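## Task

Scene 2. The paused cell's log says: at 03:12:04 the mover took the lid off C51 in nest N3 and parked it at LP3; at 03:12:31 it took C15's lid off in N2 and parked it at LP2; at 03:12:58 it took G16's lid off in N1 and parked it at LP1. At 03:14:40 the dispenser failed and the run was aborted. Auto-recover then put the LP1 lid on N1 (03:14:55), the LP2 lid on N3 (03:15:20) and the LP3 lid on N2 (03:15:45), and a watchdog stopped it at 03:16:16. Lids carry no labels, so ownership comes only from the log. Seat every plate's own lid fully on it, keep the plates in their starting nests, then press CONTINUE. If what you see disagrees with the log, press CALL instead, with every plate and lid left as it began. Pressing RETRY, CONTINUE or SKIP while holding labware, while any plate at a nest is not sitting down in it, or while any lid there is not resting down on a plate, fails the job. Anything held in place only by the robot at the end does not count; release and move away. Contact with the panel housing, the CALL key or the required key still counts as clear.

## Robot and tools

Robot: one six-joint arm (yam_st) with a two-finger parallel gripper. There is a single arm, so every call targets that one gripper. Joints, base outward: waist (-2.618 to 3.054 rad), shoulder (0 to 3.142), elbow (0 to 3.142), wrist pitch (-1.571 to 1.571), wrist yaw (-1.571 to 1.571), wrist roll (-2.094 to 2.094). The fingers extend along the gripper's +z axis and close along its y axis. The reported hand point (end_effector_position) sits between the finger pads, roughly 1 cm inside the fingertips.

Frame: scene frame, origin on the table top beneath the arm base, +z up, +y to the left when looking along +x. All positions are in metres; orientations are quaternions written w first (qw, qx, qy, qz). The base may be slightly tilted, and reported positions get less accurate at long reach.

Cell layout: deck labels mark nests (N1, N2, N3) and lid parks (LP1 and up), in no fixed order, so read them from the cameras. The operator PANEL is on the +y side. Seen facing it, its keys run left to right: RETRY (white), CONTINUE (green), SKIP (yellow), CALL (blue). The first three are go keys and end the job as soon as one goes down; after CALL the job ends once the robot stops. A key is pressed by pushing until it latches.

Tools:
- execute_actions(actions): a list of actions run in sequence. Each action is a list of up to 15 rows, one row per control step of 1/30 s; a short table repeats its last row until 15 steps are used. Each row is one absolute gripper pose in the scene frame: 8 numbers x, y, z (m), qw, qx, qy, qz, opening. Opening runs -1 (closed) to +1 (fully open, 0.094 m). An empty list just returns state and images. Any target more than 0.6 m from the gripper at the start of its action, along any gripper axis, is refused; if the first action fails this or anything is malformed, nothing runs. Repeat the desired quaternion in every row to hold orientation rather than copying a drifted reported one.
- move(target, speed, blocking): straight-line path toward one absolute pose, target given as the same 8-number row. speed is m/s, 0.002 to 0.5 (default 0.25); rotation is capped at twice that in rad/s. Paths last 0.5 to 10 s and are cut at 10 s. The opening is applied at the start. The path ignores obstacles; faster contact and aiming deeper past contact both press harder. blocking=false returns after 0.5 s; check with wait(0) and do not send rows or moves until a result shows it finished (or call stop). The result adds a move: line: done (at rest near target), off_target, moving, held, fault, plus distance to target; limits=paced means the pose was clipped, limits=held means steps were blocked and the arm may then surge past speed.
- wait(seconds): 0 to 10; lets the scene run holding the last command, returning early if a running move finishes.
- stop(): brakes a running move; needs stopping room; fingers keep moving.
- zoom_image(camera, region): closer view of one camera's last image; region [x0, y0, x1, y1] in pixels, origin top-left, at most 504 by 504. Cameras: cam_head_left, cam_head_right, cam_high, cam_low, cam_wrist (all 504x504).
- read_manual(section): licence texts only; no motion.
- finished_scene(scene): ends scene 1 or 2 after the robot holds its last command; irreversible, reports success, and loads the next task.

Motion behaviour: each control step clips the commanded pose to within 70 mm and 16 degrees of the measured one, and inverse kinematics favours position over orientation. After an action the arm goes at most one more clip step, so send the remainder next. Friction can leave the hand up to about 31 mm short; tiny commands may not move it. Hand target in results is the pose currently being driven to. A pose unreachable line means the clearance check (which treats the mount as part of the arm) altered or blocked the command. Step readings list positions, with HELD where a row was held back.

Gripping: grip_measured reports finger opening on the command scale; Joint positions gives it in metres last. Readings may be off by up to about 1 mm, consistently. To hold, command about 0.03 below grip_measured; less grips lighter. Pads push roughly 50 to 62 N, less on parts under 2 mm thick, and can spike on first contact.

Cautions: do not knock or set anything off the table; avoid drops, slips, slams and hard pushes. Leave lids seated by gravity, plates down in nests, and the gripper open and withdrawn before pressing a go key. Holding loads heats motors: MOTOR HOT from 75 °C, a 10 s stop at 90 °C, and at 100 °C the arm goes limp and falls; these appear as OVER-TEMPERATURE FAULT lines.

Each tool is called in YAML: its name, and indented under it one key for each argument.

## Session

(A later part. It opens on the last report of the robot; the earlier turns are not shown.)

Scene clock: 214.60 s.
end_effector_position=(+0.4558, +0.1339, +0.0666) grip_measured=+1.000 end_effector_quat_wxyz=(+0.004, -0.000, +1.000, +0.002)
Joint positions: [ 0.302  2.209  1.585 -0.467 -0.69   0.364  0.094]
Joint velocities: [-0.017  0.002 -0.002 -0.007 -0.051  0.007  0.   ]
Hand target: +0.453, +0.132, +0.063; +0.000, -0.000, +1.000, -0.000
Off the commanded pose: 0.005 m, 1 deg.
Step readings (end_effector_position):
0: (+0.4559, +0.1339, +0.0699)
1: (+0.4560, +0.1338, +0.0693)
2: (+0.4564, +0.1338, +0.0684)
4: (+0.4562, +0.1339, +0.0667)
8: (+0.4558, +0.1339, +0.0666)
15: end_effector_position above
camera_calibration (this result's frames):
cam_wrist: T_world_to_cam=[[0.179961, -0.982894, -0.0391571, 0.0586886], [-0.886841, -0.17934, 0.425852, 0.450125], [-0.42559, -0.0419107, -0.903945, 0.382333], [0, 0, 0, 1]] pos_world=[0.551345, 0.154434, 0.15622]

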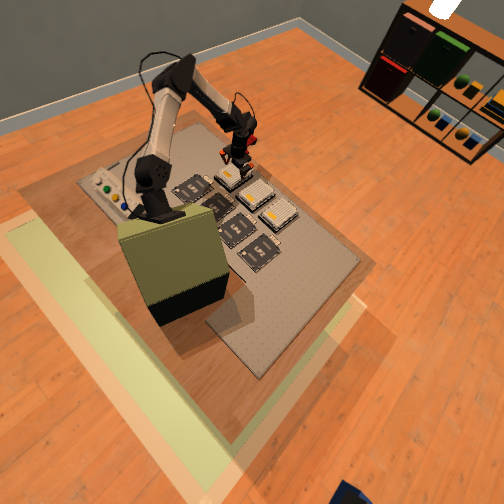

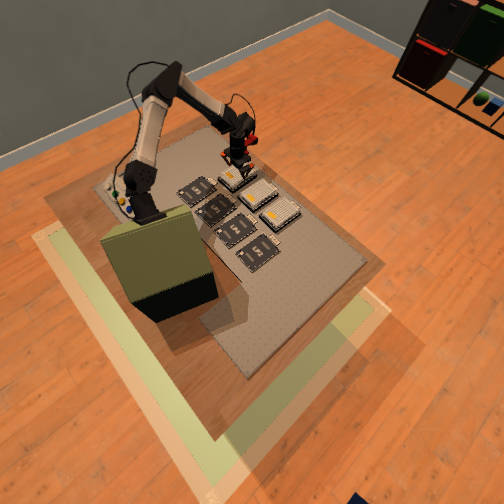

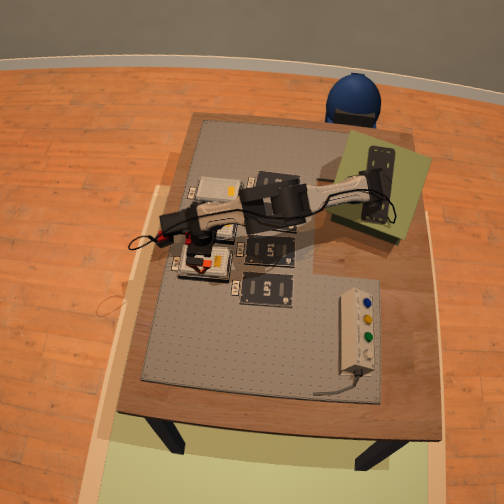

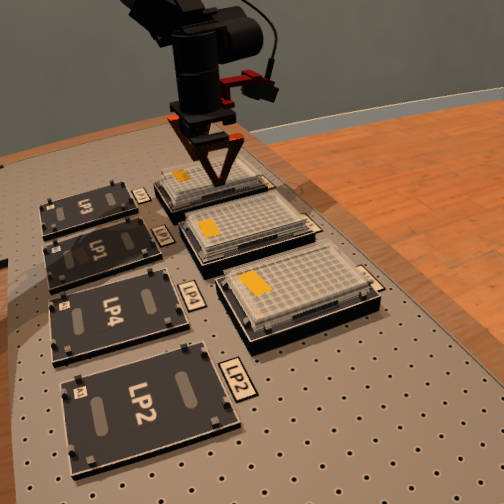

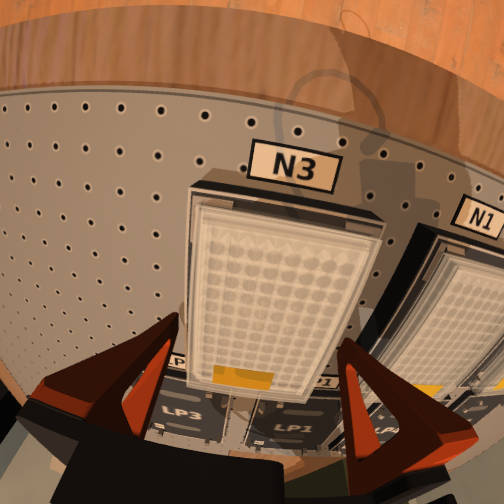

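execute_actions:
  actions:
    - [[0.453,0.132,0.050,0,0,1,0,1],[0.453,0.132,0.050,0,0,1,0,1],[0.453,0.132,0.060,0,0,1,0,0.95],[0.453,0.132,0.060,0,0,1,0,0.92],[0.453,0.132,0.060,0,0,1,0,0.90],[0.453,0.132,0.060,0,0,1,0,0.88],[0.453,0.132,0.060,0,0,1,0,0.86],[0.453,0.132,0.060,0,0,1,0,0.84]]

Scene clock: 215.80 s.
end_effector_position=(+0.4560, +0.1337, +0.0648) grip_measured=+0.843 end_effector_quat_wxyz=(+0.005, +0.000, +1.000, +0.002)
Joint positions: [ 0.305  2.213  1.585 -0.46  -0.688  0.368  0.087]
Joint velocities: [-0.007 -0.012 -0.007  0.022 -0.081 -0.081 -0.001]
Hand target: +0.453, +0.132, +0.060; +0.000, -0.000, +1.000, +0.000
Off the commanded pose: 0.006 m, 1 deg.
Step readings (end_effector_position):
0: (+0.4558, +0.1339, +0.0666)
1: (+0.4559, +0.1337, +0.0661)
2: (+0.4563, +0.1338, +0.0652)
4: (+0.4560, +0.1338, +0.0648)
8: (+0.4560, +0.1338, +0.0648)
15: end_effector_position above
camera_calibration (this result's frames):
cam_wrist: T_world_to_cam=[[0.179699, -0.982967, -0.0385233, 0.0584052], [-0.887449, -0.178884, 0.424776, 0.451356], [-0.424432, -0.0421442, -0.904479, 0.380309], [0, 0, 0, 1]] pos_world=[0.551476, 0.154179, 0.154507]

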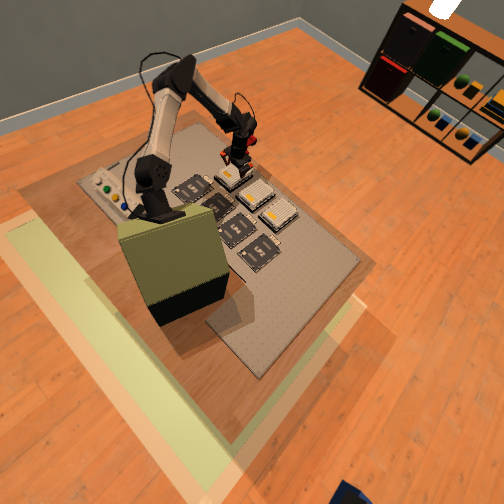

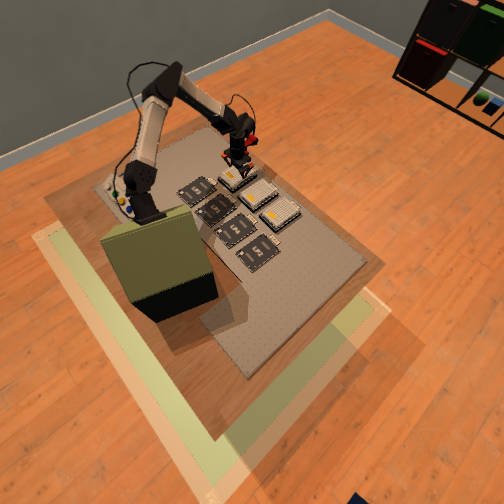

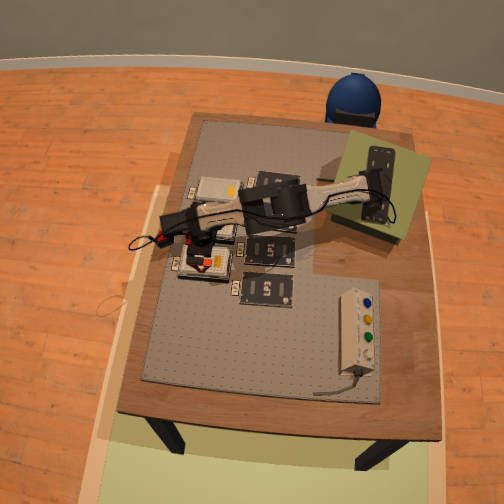

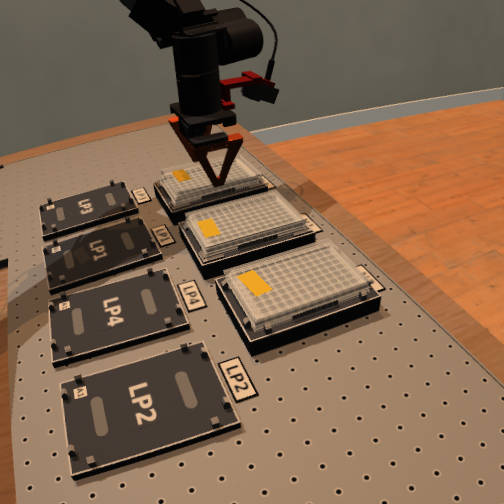

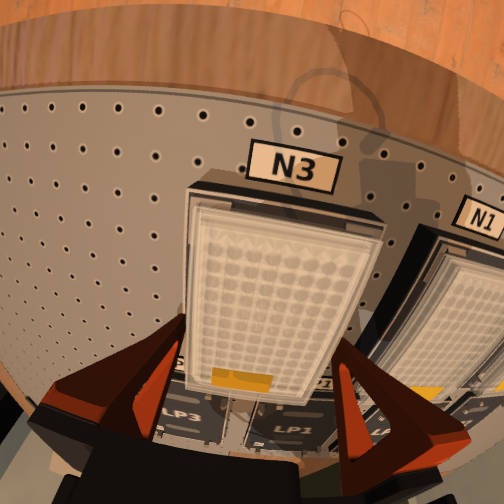

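execute_actions:
  actions:
    - [[0.453,0.132,0.060,0,0,1,0,0.82],[0.453,0.132,0.060,0,0,1,0,0.81],[0.453,0.132,0.060,0,0,1,0,0.80],[0.453,0.132,0.060,0,0,1,0,0.79],[0.453,0.132,0.060,0,0,1,0,0.78],[0.453,0.132,0.060,0,0,1,0,0.775],[0.453,0.132,0.060,0,0,1,0,0.77],[0.453,0.132,0.060,0,0,1,0,0.765],[0.453,0.132,0.060,0,0,1,0,0.76],[0.453,0.132,0.060,0,0,1,0,0.755],[0.453,0.132,0.060,0,0,1,0,0.75],[0.453,0.132,0.060,0,0,1,0,0.745],[0.453,0.132,0.060,0,0,1,0,0.74]]

Scene clock: 216.60 s.
end_effector_position=(+0.4561, +0.1334, +0.0648) grip_measured=+0.771 end_effector_quat_wxyz=(+0.005, +0.000, +1.000, +0.001)
Joint positions: [ 0.305  2.213  1.585 -0.46  -0.687  0.368  0.083]
Joint velocities: [ 0.007 -0.002 -0.002  0.022  0.051 -0.037  0.   ]
Hand target: +0.453, +0.132, +0.060; -0.000, -0.000, +1.000, +0.000
Off the commanded pose: 0.006 m, 1 deg.
Step readings (end_effector_position):
0: (+0.4560, +0.1337, +0.0648)
1: (+0.4561, +0.1335, +0.0648)
2: (+0.4561, +0.1335, +0.0648)
4: (+0.4561, +0.1334, +0.0648)
8: (+0.4561, +0.1334, +0.0648)
15: end_effector_position above
camera_calibration (this result's frames):
cam_wrist: T_world_to_cam=[[0.179704, -0.983038, -0.0366506, 0.0579691], [-0.887744, -0.17811, 0.424485, 0.451456], [-0.423812, -0.0437453, -0.904693, 0.380291], [0, 0, 0, 1]] pos_world=[0.551532, 0.154031, 0.154535]

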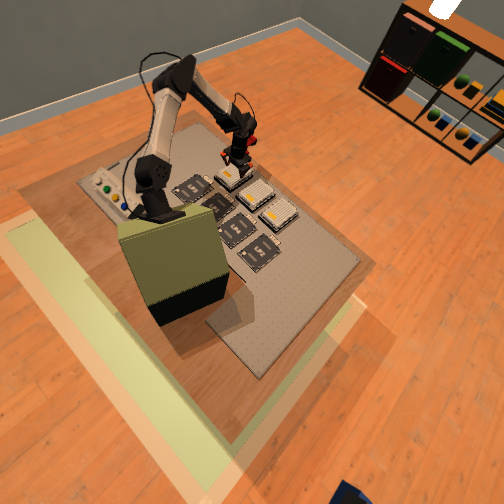

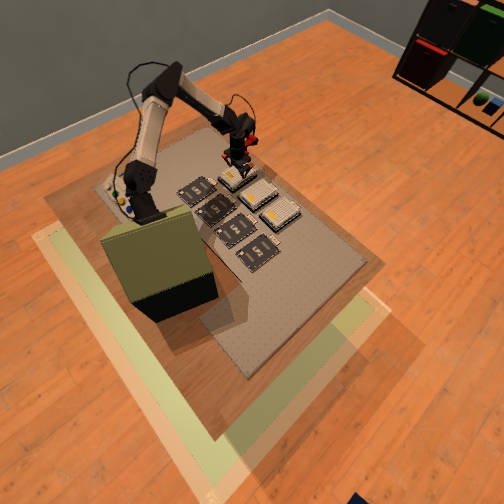

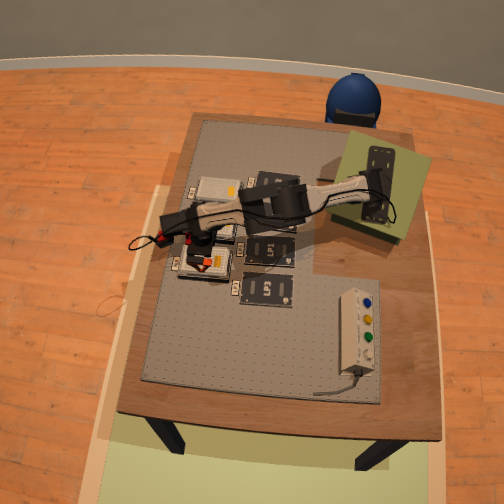

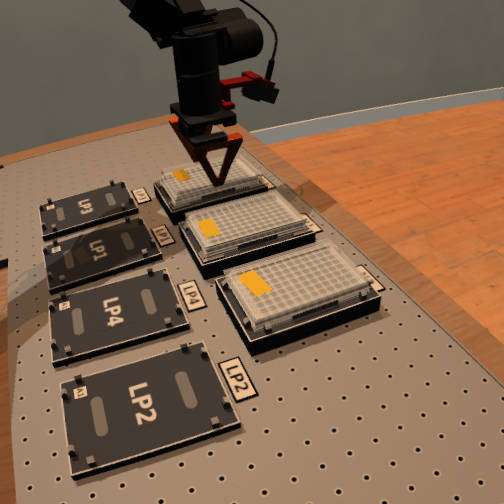

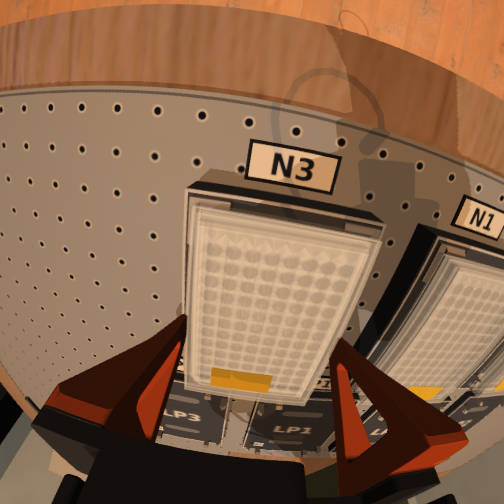

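execute_actions:
  actions:
    - [[0.455,0.133,0.082,0,0,1,0,0.74],[0.455,0.133,0.082,0,0,1,0,0.74],[0.455,0.133,0.082,0,0,1,0,0.74],[0.455,0.133,0.082,0,0,1,0,0.74],[0.455,0.133,0.073,0,0,1,0,0.74]]

Scene clock: 217.33 s.
end_effector_position=(+0.4535, +0.1313, +0.0696) grip_measured=+0.771 end_effector_quat_wxyz=(-0.000, +0.001, +1.000, -0.001)
Joint positions: [ 0.296  2.205  1.585 -0.49  -0.69   0.35   0.083]
Joint velocities: [-0.007 -0.012 -0.007 -0.066  0.007 -0.037 -0.   ]
Hand target: +0.455, +0.133, +0.073; +0.000, +0.000, +1.000, -0.000
Off the commanded pose: 0.004 m, 0 deg.
Step readings (end_effector_position):
0: (+0.4561, +0.1334, +0.0648)
1: (+0.4555, +0.1330, +0.0652)
2: (+0.4543, +0.1326, +0.0662)
4: (+0.4535, +0.1319, +0.0691)
8: (+0.4535, +0.1313, +0.0696)
15: end_effector_position above
camera_calibration (this result's frames):
cam_wrist: T_world_to_cam=[[0.177417, -0.983558, -0.0337237, 0.0575399], [-0.883227, -0.174247, 0.435372, 0.443367], [-0.43409, -0.0474567, -0.899619, 0.388254], [0, 0, 0, 1]] pos_world=[0.549922, 0.152274, 0.158192]

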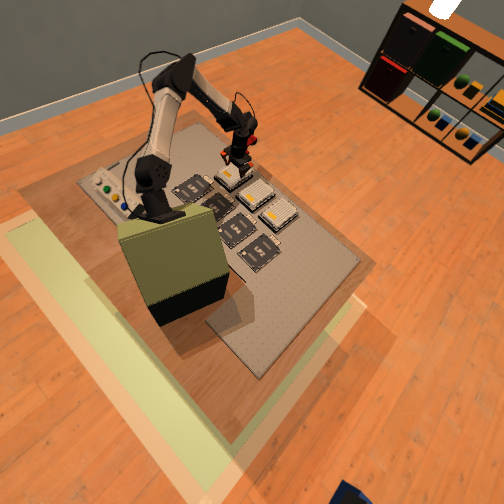

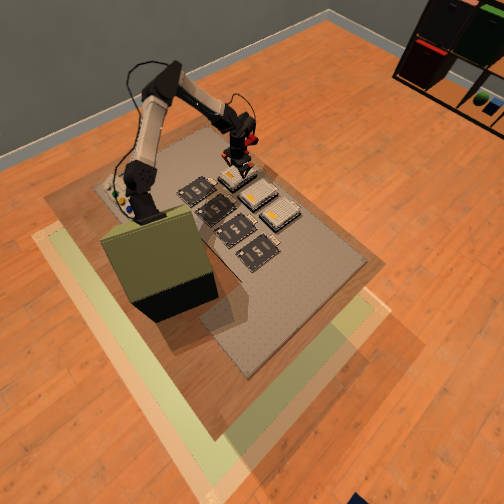

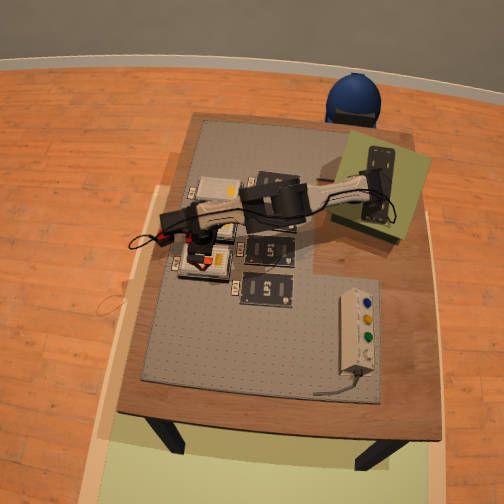

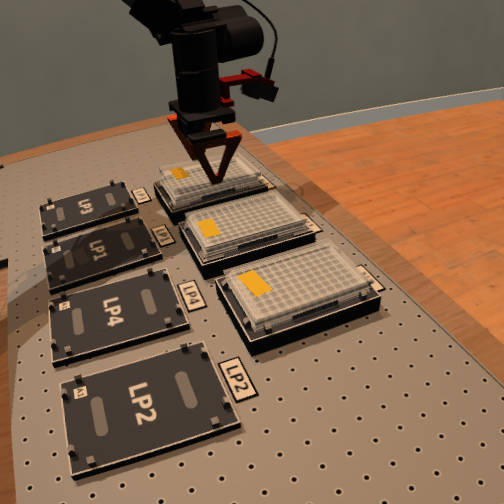

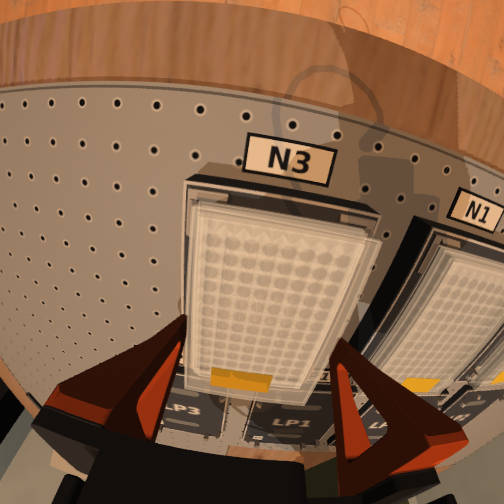

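zoom_image:
  camera: "cam_wrist"
  region: [160,150,400,300]

zoom_image:
  camera: "cam_low"
  region: [140,140,300,240]

Region (160, 150, 400, 300) of cam_wrist's 504x504 image, scaled by 2.100, with more detail than that image has; it fills the top 315 rows of this view, and the rest is white.

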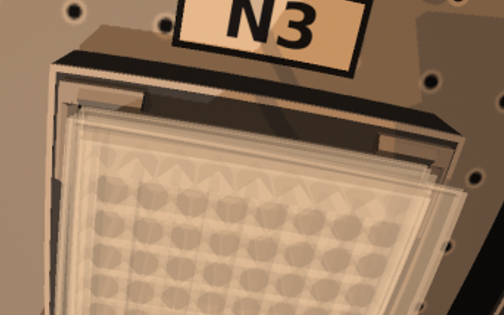

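Region (140, 140, 300, 240) of cam_low's 504x504 image, scaled by 3.150, with more detail than that image has; it fills the top 315 rows of this view, and the rest is white.

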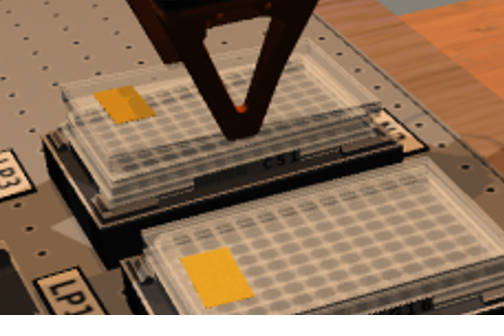

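execute_actions:
  actions:
    - [[0.453,0.132,0.088,0,0,1,0,0.74],[0.453,0.132,0.088,0,0,1,0,0.74],[0.453,0.132,0.078,0,0,1,0,0.74]]
    - [[0.437,0.130,0.074,0,0,1,0,0.74],[0.437,0.130,0.074,0,0,1,0,0.74],[0.448,0.132,0.074,0,0,1,0,0.74]]

Scene clock: 220.37 s.
end_effector_position=(+0.4462, +0.1302, +0.0741) grip_measured=+0.771 end_effector_quat_wxyz=(-0.003, +0.001, +1.000, -0.002)
Joint positions: [ 0.292  2.178  1.546 -0.488 -0.692  0.341  0.083]
Joint velocities: [-0.002 -0.022 -0.007 -0.007 -0.022  0.022 -0.   ]
Hand target: +0.448, +0.132, +0.074; -0.000, +0.000, +1.000, -0.000
Off the commanded pose: 0.003 m, 0 deg.
Step readings (end_effector_position; steps 1 to 15: 1st action; 16 to 30: 2nd action):
0: (+0.4535, +0.1313, +0.0696)
1: (+0.4534, +0.1316, +0.0704)
2: (+0.4528, +0.1317, +0.0717)
4: (+0.4533, +0.1320, +0.0733)
8: (+0.4534, +0.1321, +0.0734)
15: (+0.4534, +0.1321, +0.0734)
16: (+0.4527, +0.1319, +0.0735)
17: (+0.4490, +0.1309, +0.0739)
19: (+0.4460, +0.1301, +0.0741)
23: (+0.4462, +0.1302, +0.0741)
30: end_effector_position above
camera_calibration (this result's frames):
cam_wrist: T_world_to_cam=[[0.176424, -0.983764, -0.0329173, 0.0582378], [-0.881203, -0.172755, 0.440042, 0.433337], [-0.438584, -0.0486273, -0.897374, 0.391105], [0, 0, 0, 1]] pos_world=[0.543115, 0.151172, 0.162198]

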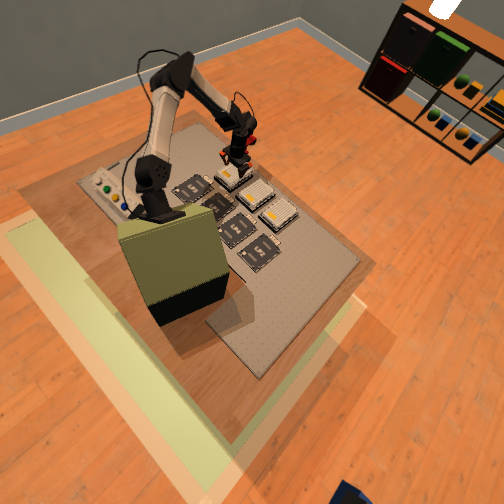

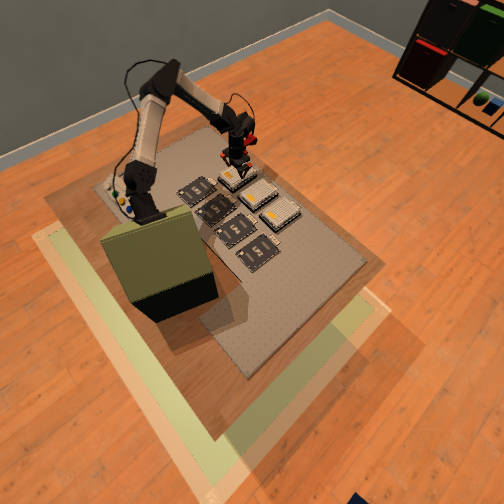

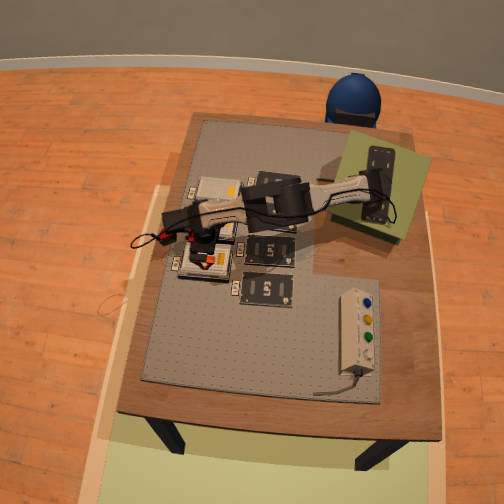

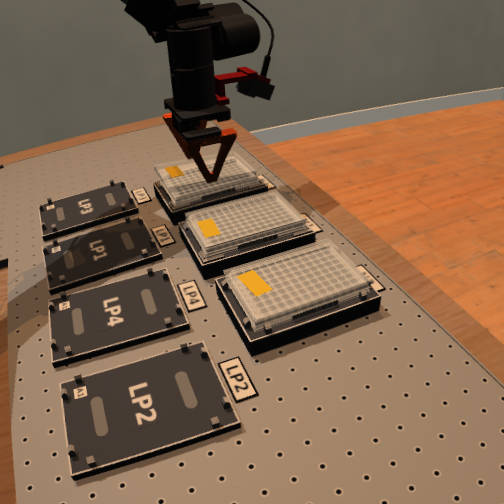

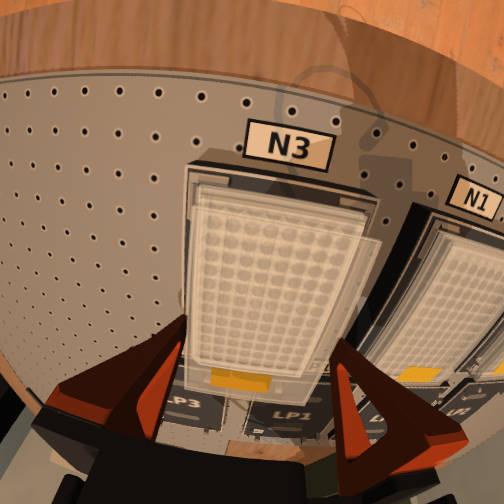

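execute_actions:
  actions:
    - [[0.449,0.132,0.056,0,0,1,0,0.74],[0.449,0.132,0.056,0,0,1,0,0.74],[0.449,0.132,0.056,0,0,1,0,0.74],[0.449,0.132,0.056,0,0,1,0,0.74],[0.449,0.132,0.068,0,0,1,0,0.74]]

Scene clock: 221.27 s.
end_effector_position=(+0.4472, +0.1304, +0.0676) grip_measured=+0.771 end_effector_quat_wxyz=(-0.001, +0.002, +1.000, +0.000)
Joint positions: [ 0.3    2.192  1.546 -0.461 -0.691  0.357  0.083]
Joint velocities: [-0.007 -0.007 -0.007 -0.037 -0.037 -0.007  0.001]
Hand target: +0.449, +0.132, +0.068; +0.000, +0.000, +1.000, +0.000
Off the commanded pose: 0.002 m, 0 deg.
Step readings (end_effector_position):
0: (+0.4462, +0.1302, +0.0741)
1: (+0.4465, +0.1303, +0.0733)
2: (+0.4472, +0.1304, +0.0718)
4: (+0.4471, +0.1305, +0.0678)
8: (+0.4472, +0.1304, +0.0676)
15: end_effector_position above
camera_calibration (this result's frames):
cam_wrist: T_world_to_cam=[[0.174874, -0.983891, -0.0371099, 0.0591074], [-0.883268, -0.17342, 0.435619, 0.438447], [-0.435037, -0.0434004, -0.899366, 0.383546], [0, 0, 0, 1]] pos_world=[0.543787, 0.150837, 0.156146]

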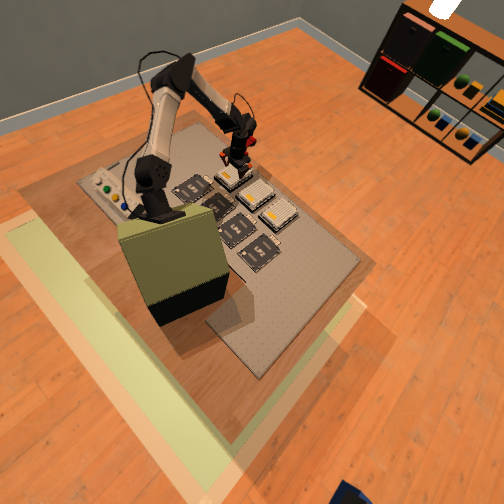

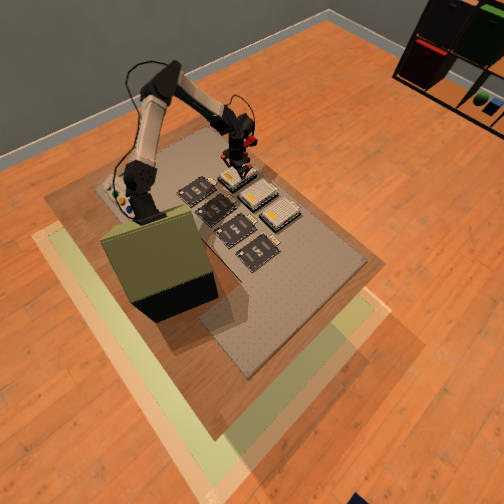

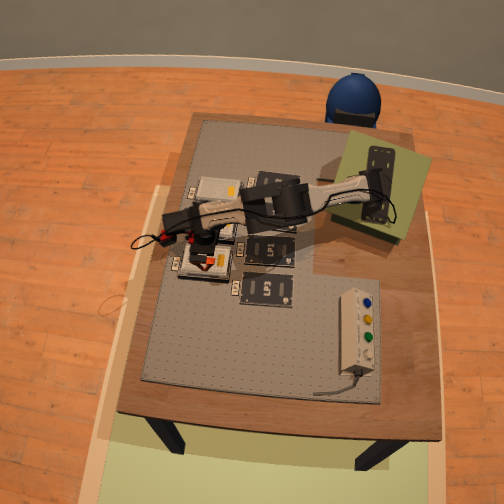

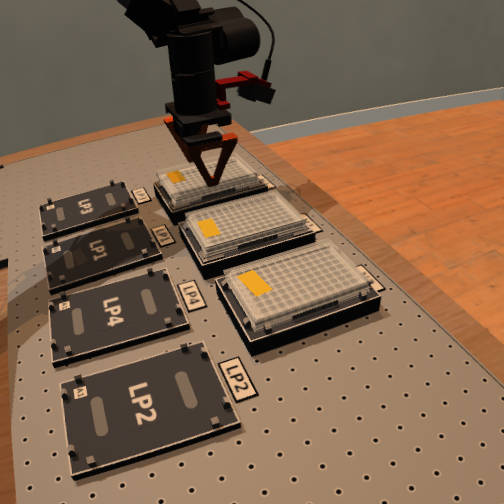

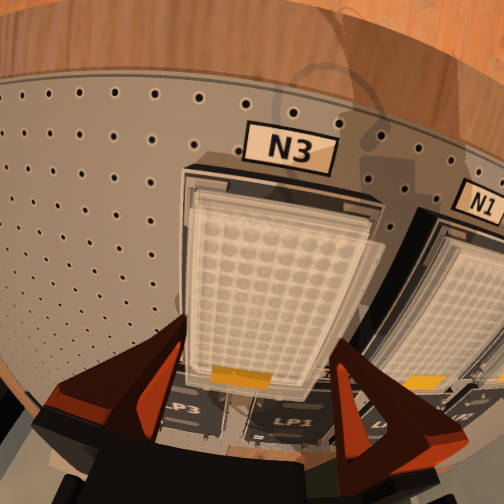

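zoom_image:
  camera: "cam_wrist"
  region: [160,150,400,400]

zoom_image:
  camera: "cam_low"
  region: [140,140,300,240]

Region (160, 150, 400, 400) of cam_wrist's 504x504 image, scaled by 2.016, with more detail than that image has; it fills the left 484 columns of this view, and the rest is white.

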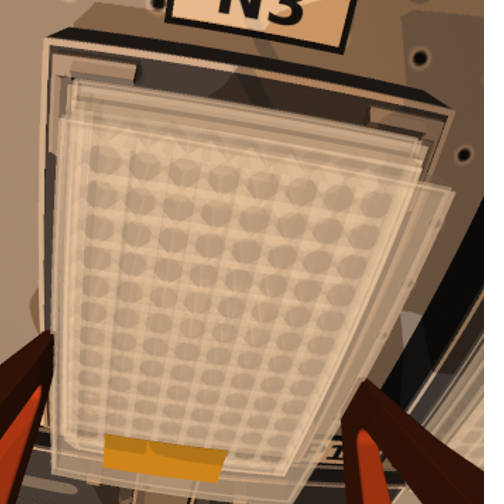

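Region (140, 140, 300, 240) of cam_low's 504x504 image, scaled by 3.150, with more detail than that image has; it fills the top 315 rows of this view, and the rest is white.

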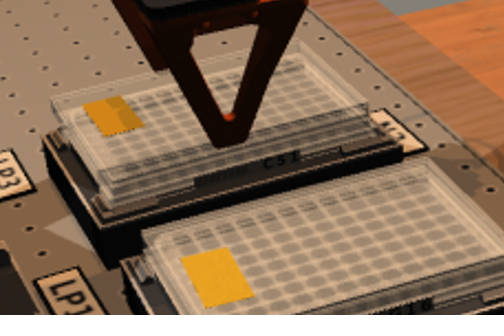

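execute_actions:
  actions:
    - [[0.460,0.133,0.069,0,0,1,0,0.74],[0.460,0.133,0.069,0,0,1,0,0.74],[0.450,0.132,0.069,0,0,1,0,0.74]]

Scene clock: 223.13 s.
end_effector_position=(+0.4522, +0.1332, +0.0686) grip_measured=+0.771 end_effector_quat_wxyz=(+0.002, -0.001, +1.000, +0.001)
Joint positions: [ 0.3    2.198  1.57  -0.471 -0.691  0.357  0.083]
Joint velocities: [-0.002  0.002  0.007 -0.007  0.007 -0.022 -0.   ]
Hand target: +0.450, +0.132, +0.069; +0.000, -0.000, +1.000, +0.000
Off the commanded pose: 0.003 m, 0 deg.
Step readings (end_effector_position):
0: (+0.4472, +0.1304, +0.0676)
1: (+0.4480, +0.1311, +0.0680)
2: (+0.4502, +0.1321, +0.0682)
4: (+0.4522, +0.1332, +0.0686)
8: (+0.4522, +0.1332, +0.0686)
15: end_effector_position above
camera_calibration (this result's frames):
cam_wrist: T_world_to_cam=[[0.180607, -0.982816, -0.0381328, 0.0582955], [-0.884668, -0.179269, 0.430378, 0.444687], [-0.429819, -0.0439945, -0.901843, 0.384641], [0, 0, 0, 1]] pos_world=[0.548197, 0.153935, 0.157725]

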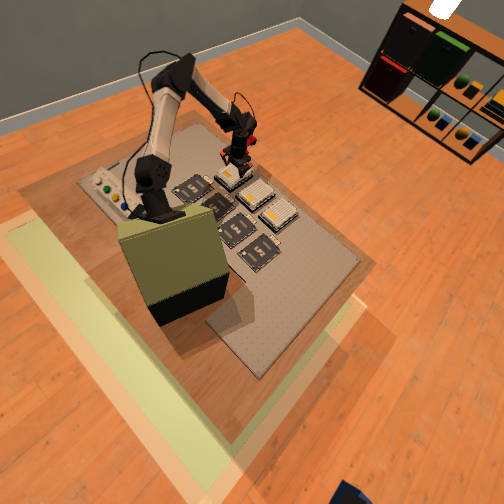

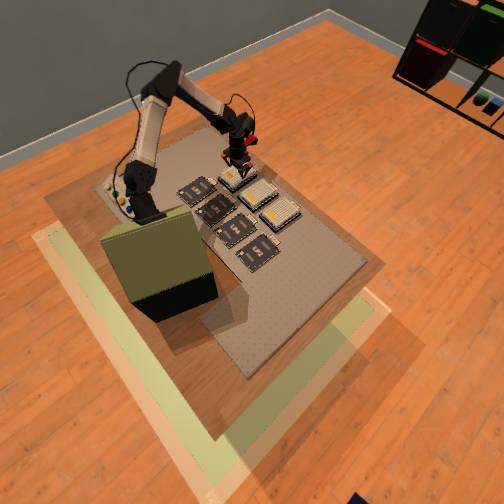

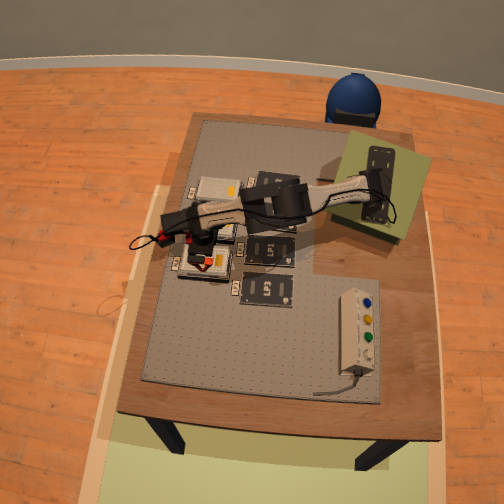

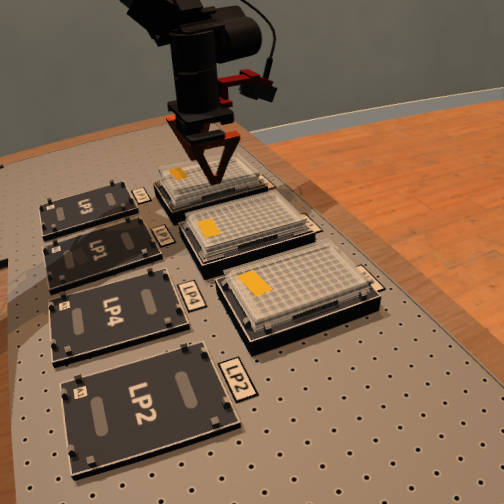

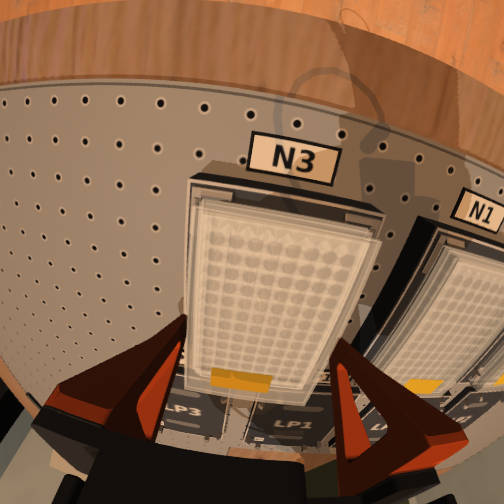

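execute_actions:
  actions:
    - [[0.432,0.131,0.069,0,0,1,0,0.74],[0.451,0.132,0.069,0,0,1,0,0.74]]

Scene clock: 224.20 s.
end_effector_position=(+0.4496, +0.1324, +0.0689) grip_measured=+0.771 end_effector_quat_wxyz=(+0.003, -0.002, +1.000, +0.002)
Joint positions: [ 0.3    2.189  1.55  -0.458 -0.691  0.356  0.083]
Joint velocities: [ 0.002 -0.002  0.007  0.007  0.007  0.051 -0.   ]
Hand target: +0.451, +0.132, +0.069; +0.000, +0.000, +1.000, +0.000
Off the commanded pose: 0.001 m, 0 deg.
Step readings (end_effector_position):
0: (+0.4522, +0.1332, +0.0686)
1: (+0.4511, +0.1327, +0.0686)
2: (+0.4493, +0.1323, +0.0689)
4: (+0.4496, +0.1324, +0.0689)
8: (+0.4496, +0.1324, +0.0689)
15: end_effector_position above
camera_calibration (this result's frames):
cam_wrist: T_world_to_cam=[[0.183229, -0.982334, -0.0380511, 0.056775], [-0.884969, -0.181676, 0.428747, 0.442703], [-0.428085, -0.0448848, -0.902623, 0.383157], [0, 0, 0, 1]] pos_world=[0.545399, 0.153398, 0.158199]

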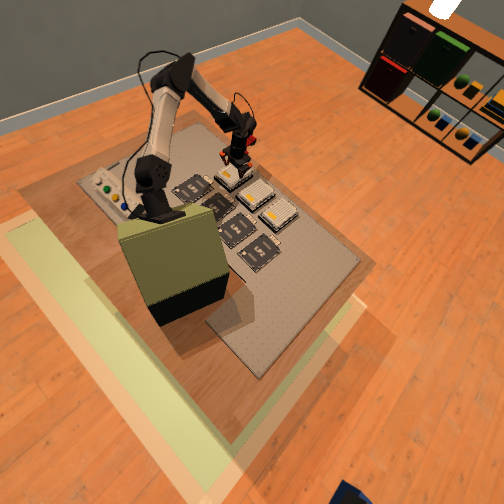

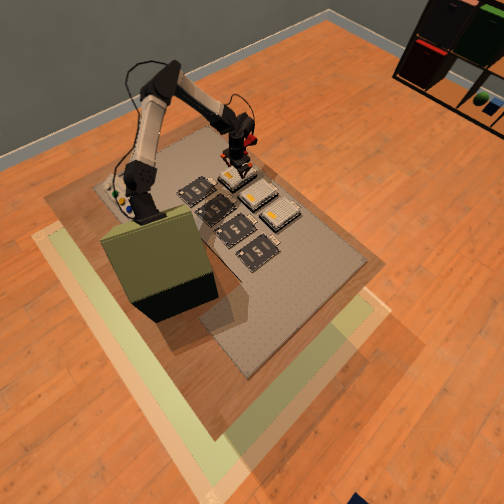

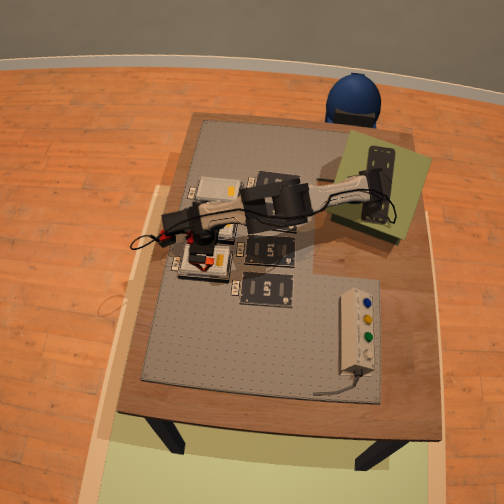

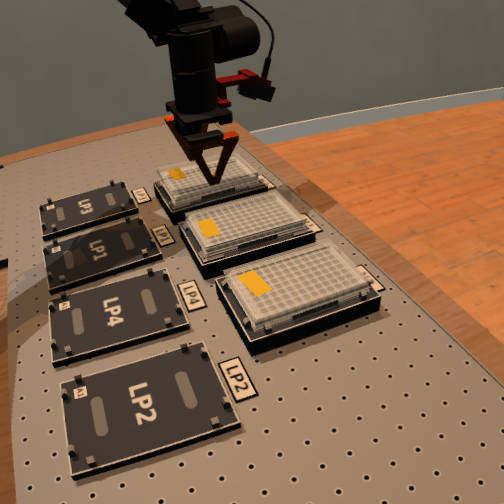

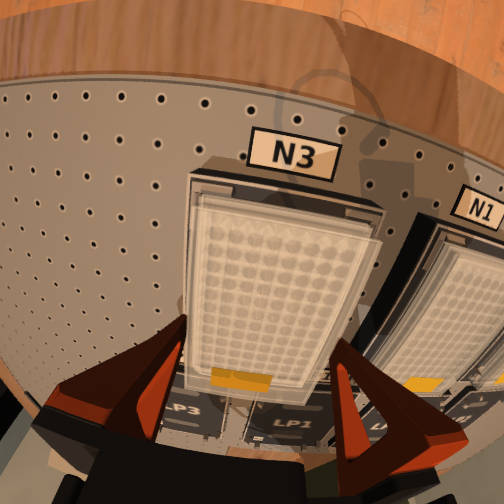

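execute_actions:
  actions:
    - [[0.450,0.132,0.053,0,0,1,0,0.74],[0.450,0.132,0.053,0,0,1,0,0.74],[0.450,0.132,0.053,0,0,1,0,0.74],[0.450,0.132,0.064,0,0,1,0,0.74]]

Scene clock: 225.10 s.
end_effector_position=(+0.4503, +0.1315, +0.0652) grip_measured=+0.771 end_effector_quat_wxyz=(+0.004, -0.002, +1.000, +0.002)
Joint positions: [ 0.304  2.198  1.55  -0.443 -0.689  0.361  0.083]
Joint velocities: [ 0.007 -0.007  0.017  0.007  0.007  0.066  0.001]
Hand target: +0.450, +0.132, +0.064; +0.000, -0.000, +1.000, +0.000
Off the commanded pose: 0.001 m, 1 deg.
Step readings (end_effector_position):
0: (+0.4496, +0.1324, +0.0689)
1: (+0.4497, +0.1323, +0.0682)
2: (+0.4501, +0.1320, +0.0673)
4: (+0.4501, +0.1315, +0.0652)
8: (+0.4503, +0.1315, +0.0652)
15: end_effector_position above
camera_calibration (this result's frames):
cam_wrist: T_world_to_cam=[[0.183833, -0.982214, -0.0382107, 0.0553307], [-0.886033, -0.182413, 0.426228, 0.44543], [-0.425618, -0.044499, -0.903808, 0.379033], [0, 0, 0, 1]] pos_world=[0.545818, 0.152466, 0.154833]

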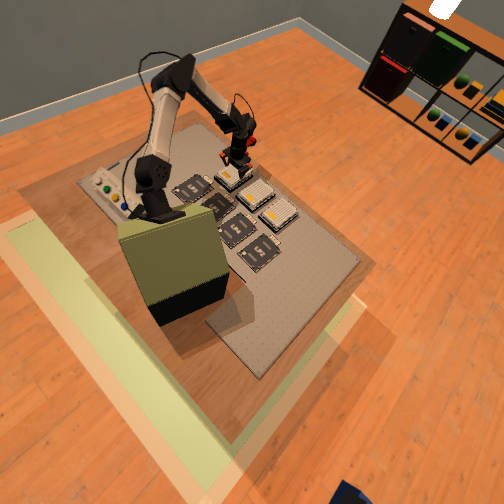

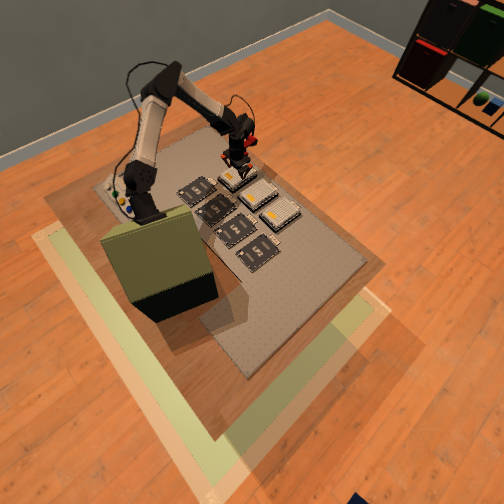

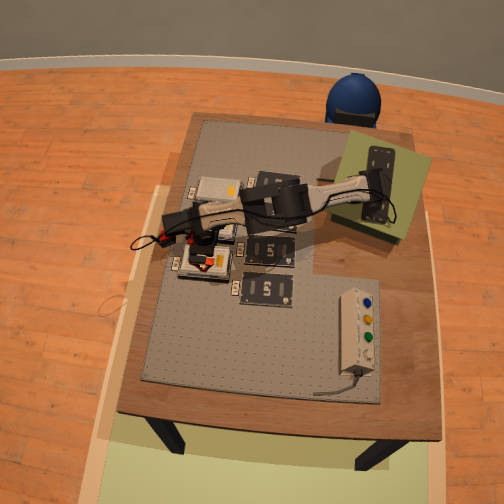

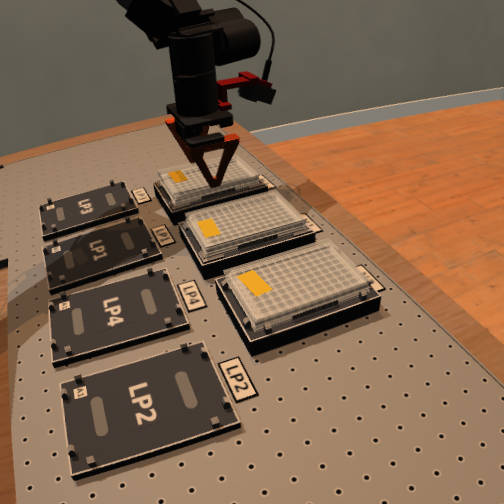

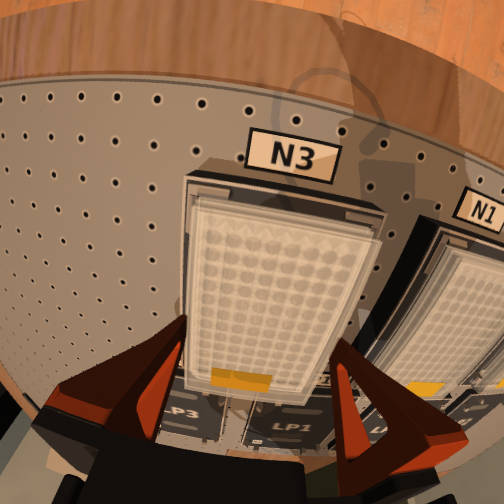

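execute_actions:
  actions:
    - [[0.450,0.1315,0.049,0,0,1,0,0.74],[0.450,0.1315,0.049,0,0,1,0,0.74],[0.450,0.1315,0.049,0,0,1,0,0.74],[0.450,0.1315,0.061,0,0,1,0,0.74]]

zoom_image:
  camera: "cam_low"
  region: [140,140,300,240]

zoom_image:
  camera: "cam_wrist"
  region: [160,150,400,400]

Scene clock: 226.13 s.
end_effector_position=(+0.4500, +0.1313, +0.0616) grip_measured=+0.771 end_effector_quat_wxyz=(+0.004, -0.002, +1.000, +0.003)
Joint positions: [ 0.308  2.206  1.55  -0.432 -0.688  0.367  0.083]
Joint velocities: [-0.012  0.002 -0.007  0.037 -0.022 -0.037 -0.   ]
Hand target: +0.450, +0.131, +0.061; +0.000, -0.000, +1.000, -0.000
Off the commanded pose: 0.001 m, 1 deg.
Step readings (end_effector_position):
0: (+0.4503, +0.1315, +0.0652)
1: (+0.4503, +0.1314, +0.0646)
2: (+0.4504, +0.1315, +0.0634)
4: (+0.4501, +0.1314, +0.0616)
8: (+0.4500, +0.1313, +0.0616)
15: end_effector_position above
camera_calibration (this result's frames):
cam_wrist: T_world_to_cam=[[0.183051, -0.982292, -0.0399406, 0.0555546], [-0.885935, -0.182434, 0.426424, 0.446649], [-0.426159, -0.0426727, -0.903641, 0.37564], [0, 0, 0, 1]] pos_world=[0.545615, 0.152084, 0.1512]

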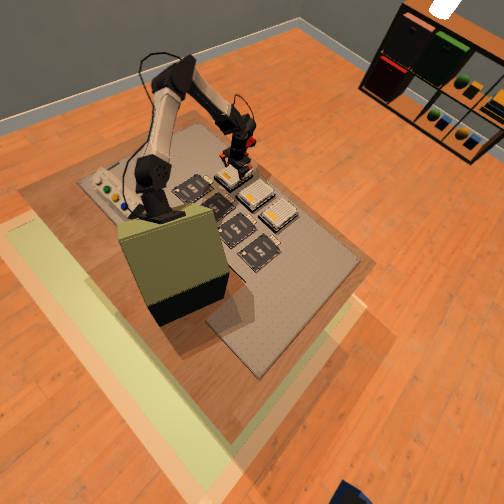

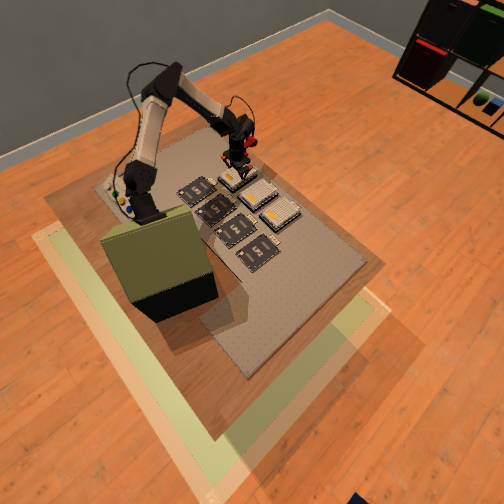

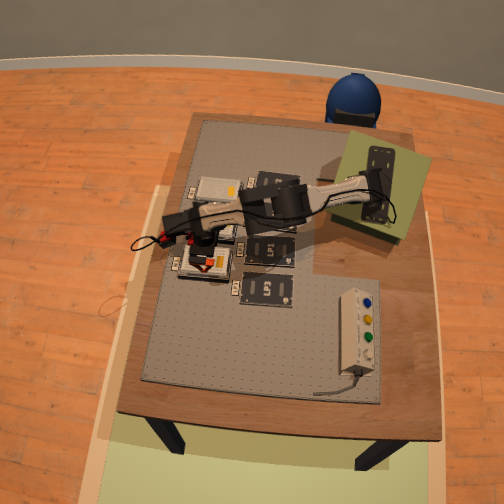

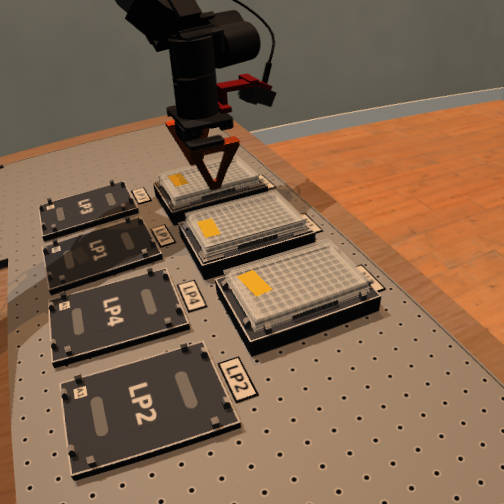

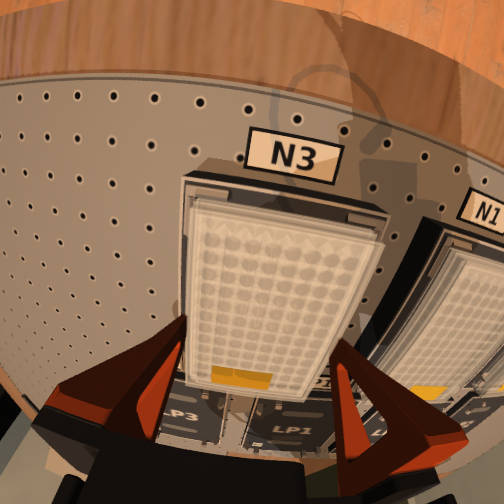

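Region (140, 140, 300, 240) of cam_low's 504x504 image, scaled by 3.150, with more detail than that image has; it fills the top 315 rows of this view, and the rest is white.

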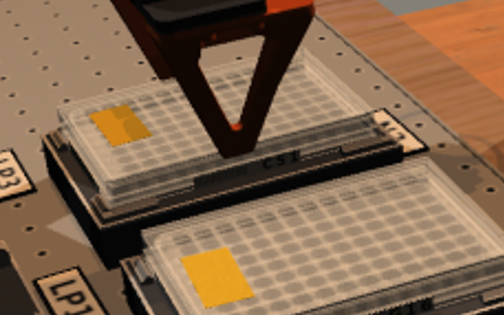

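Region (160, 150, 400, 400) of cam_wrist's 504x504 image, scaled by 2.016, with more detail than that image has; it fills the left 484 columns of this view, and the rest is white.

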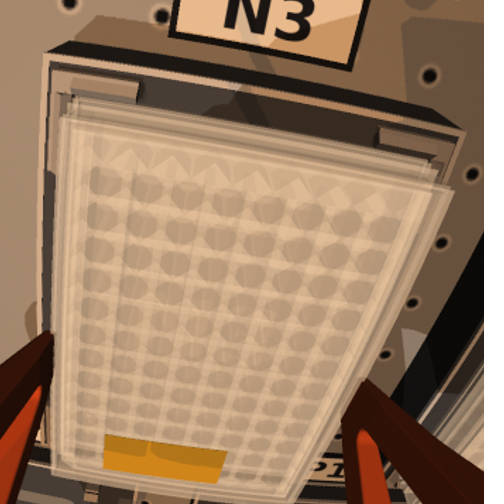

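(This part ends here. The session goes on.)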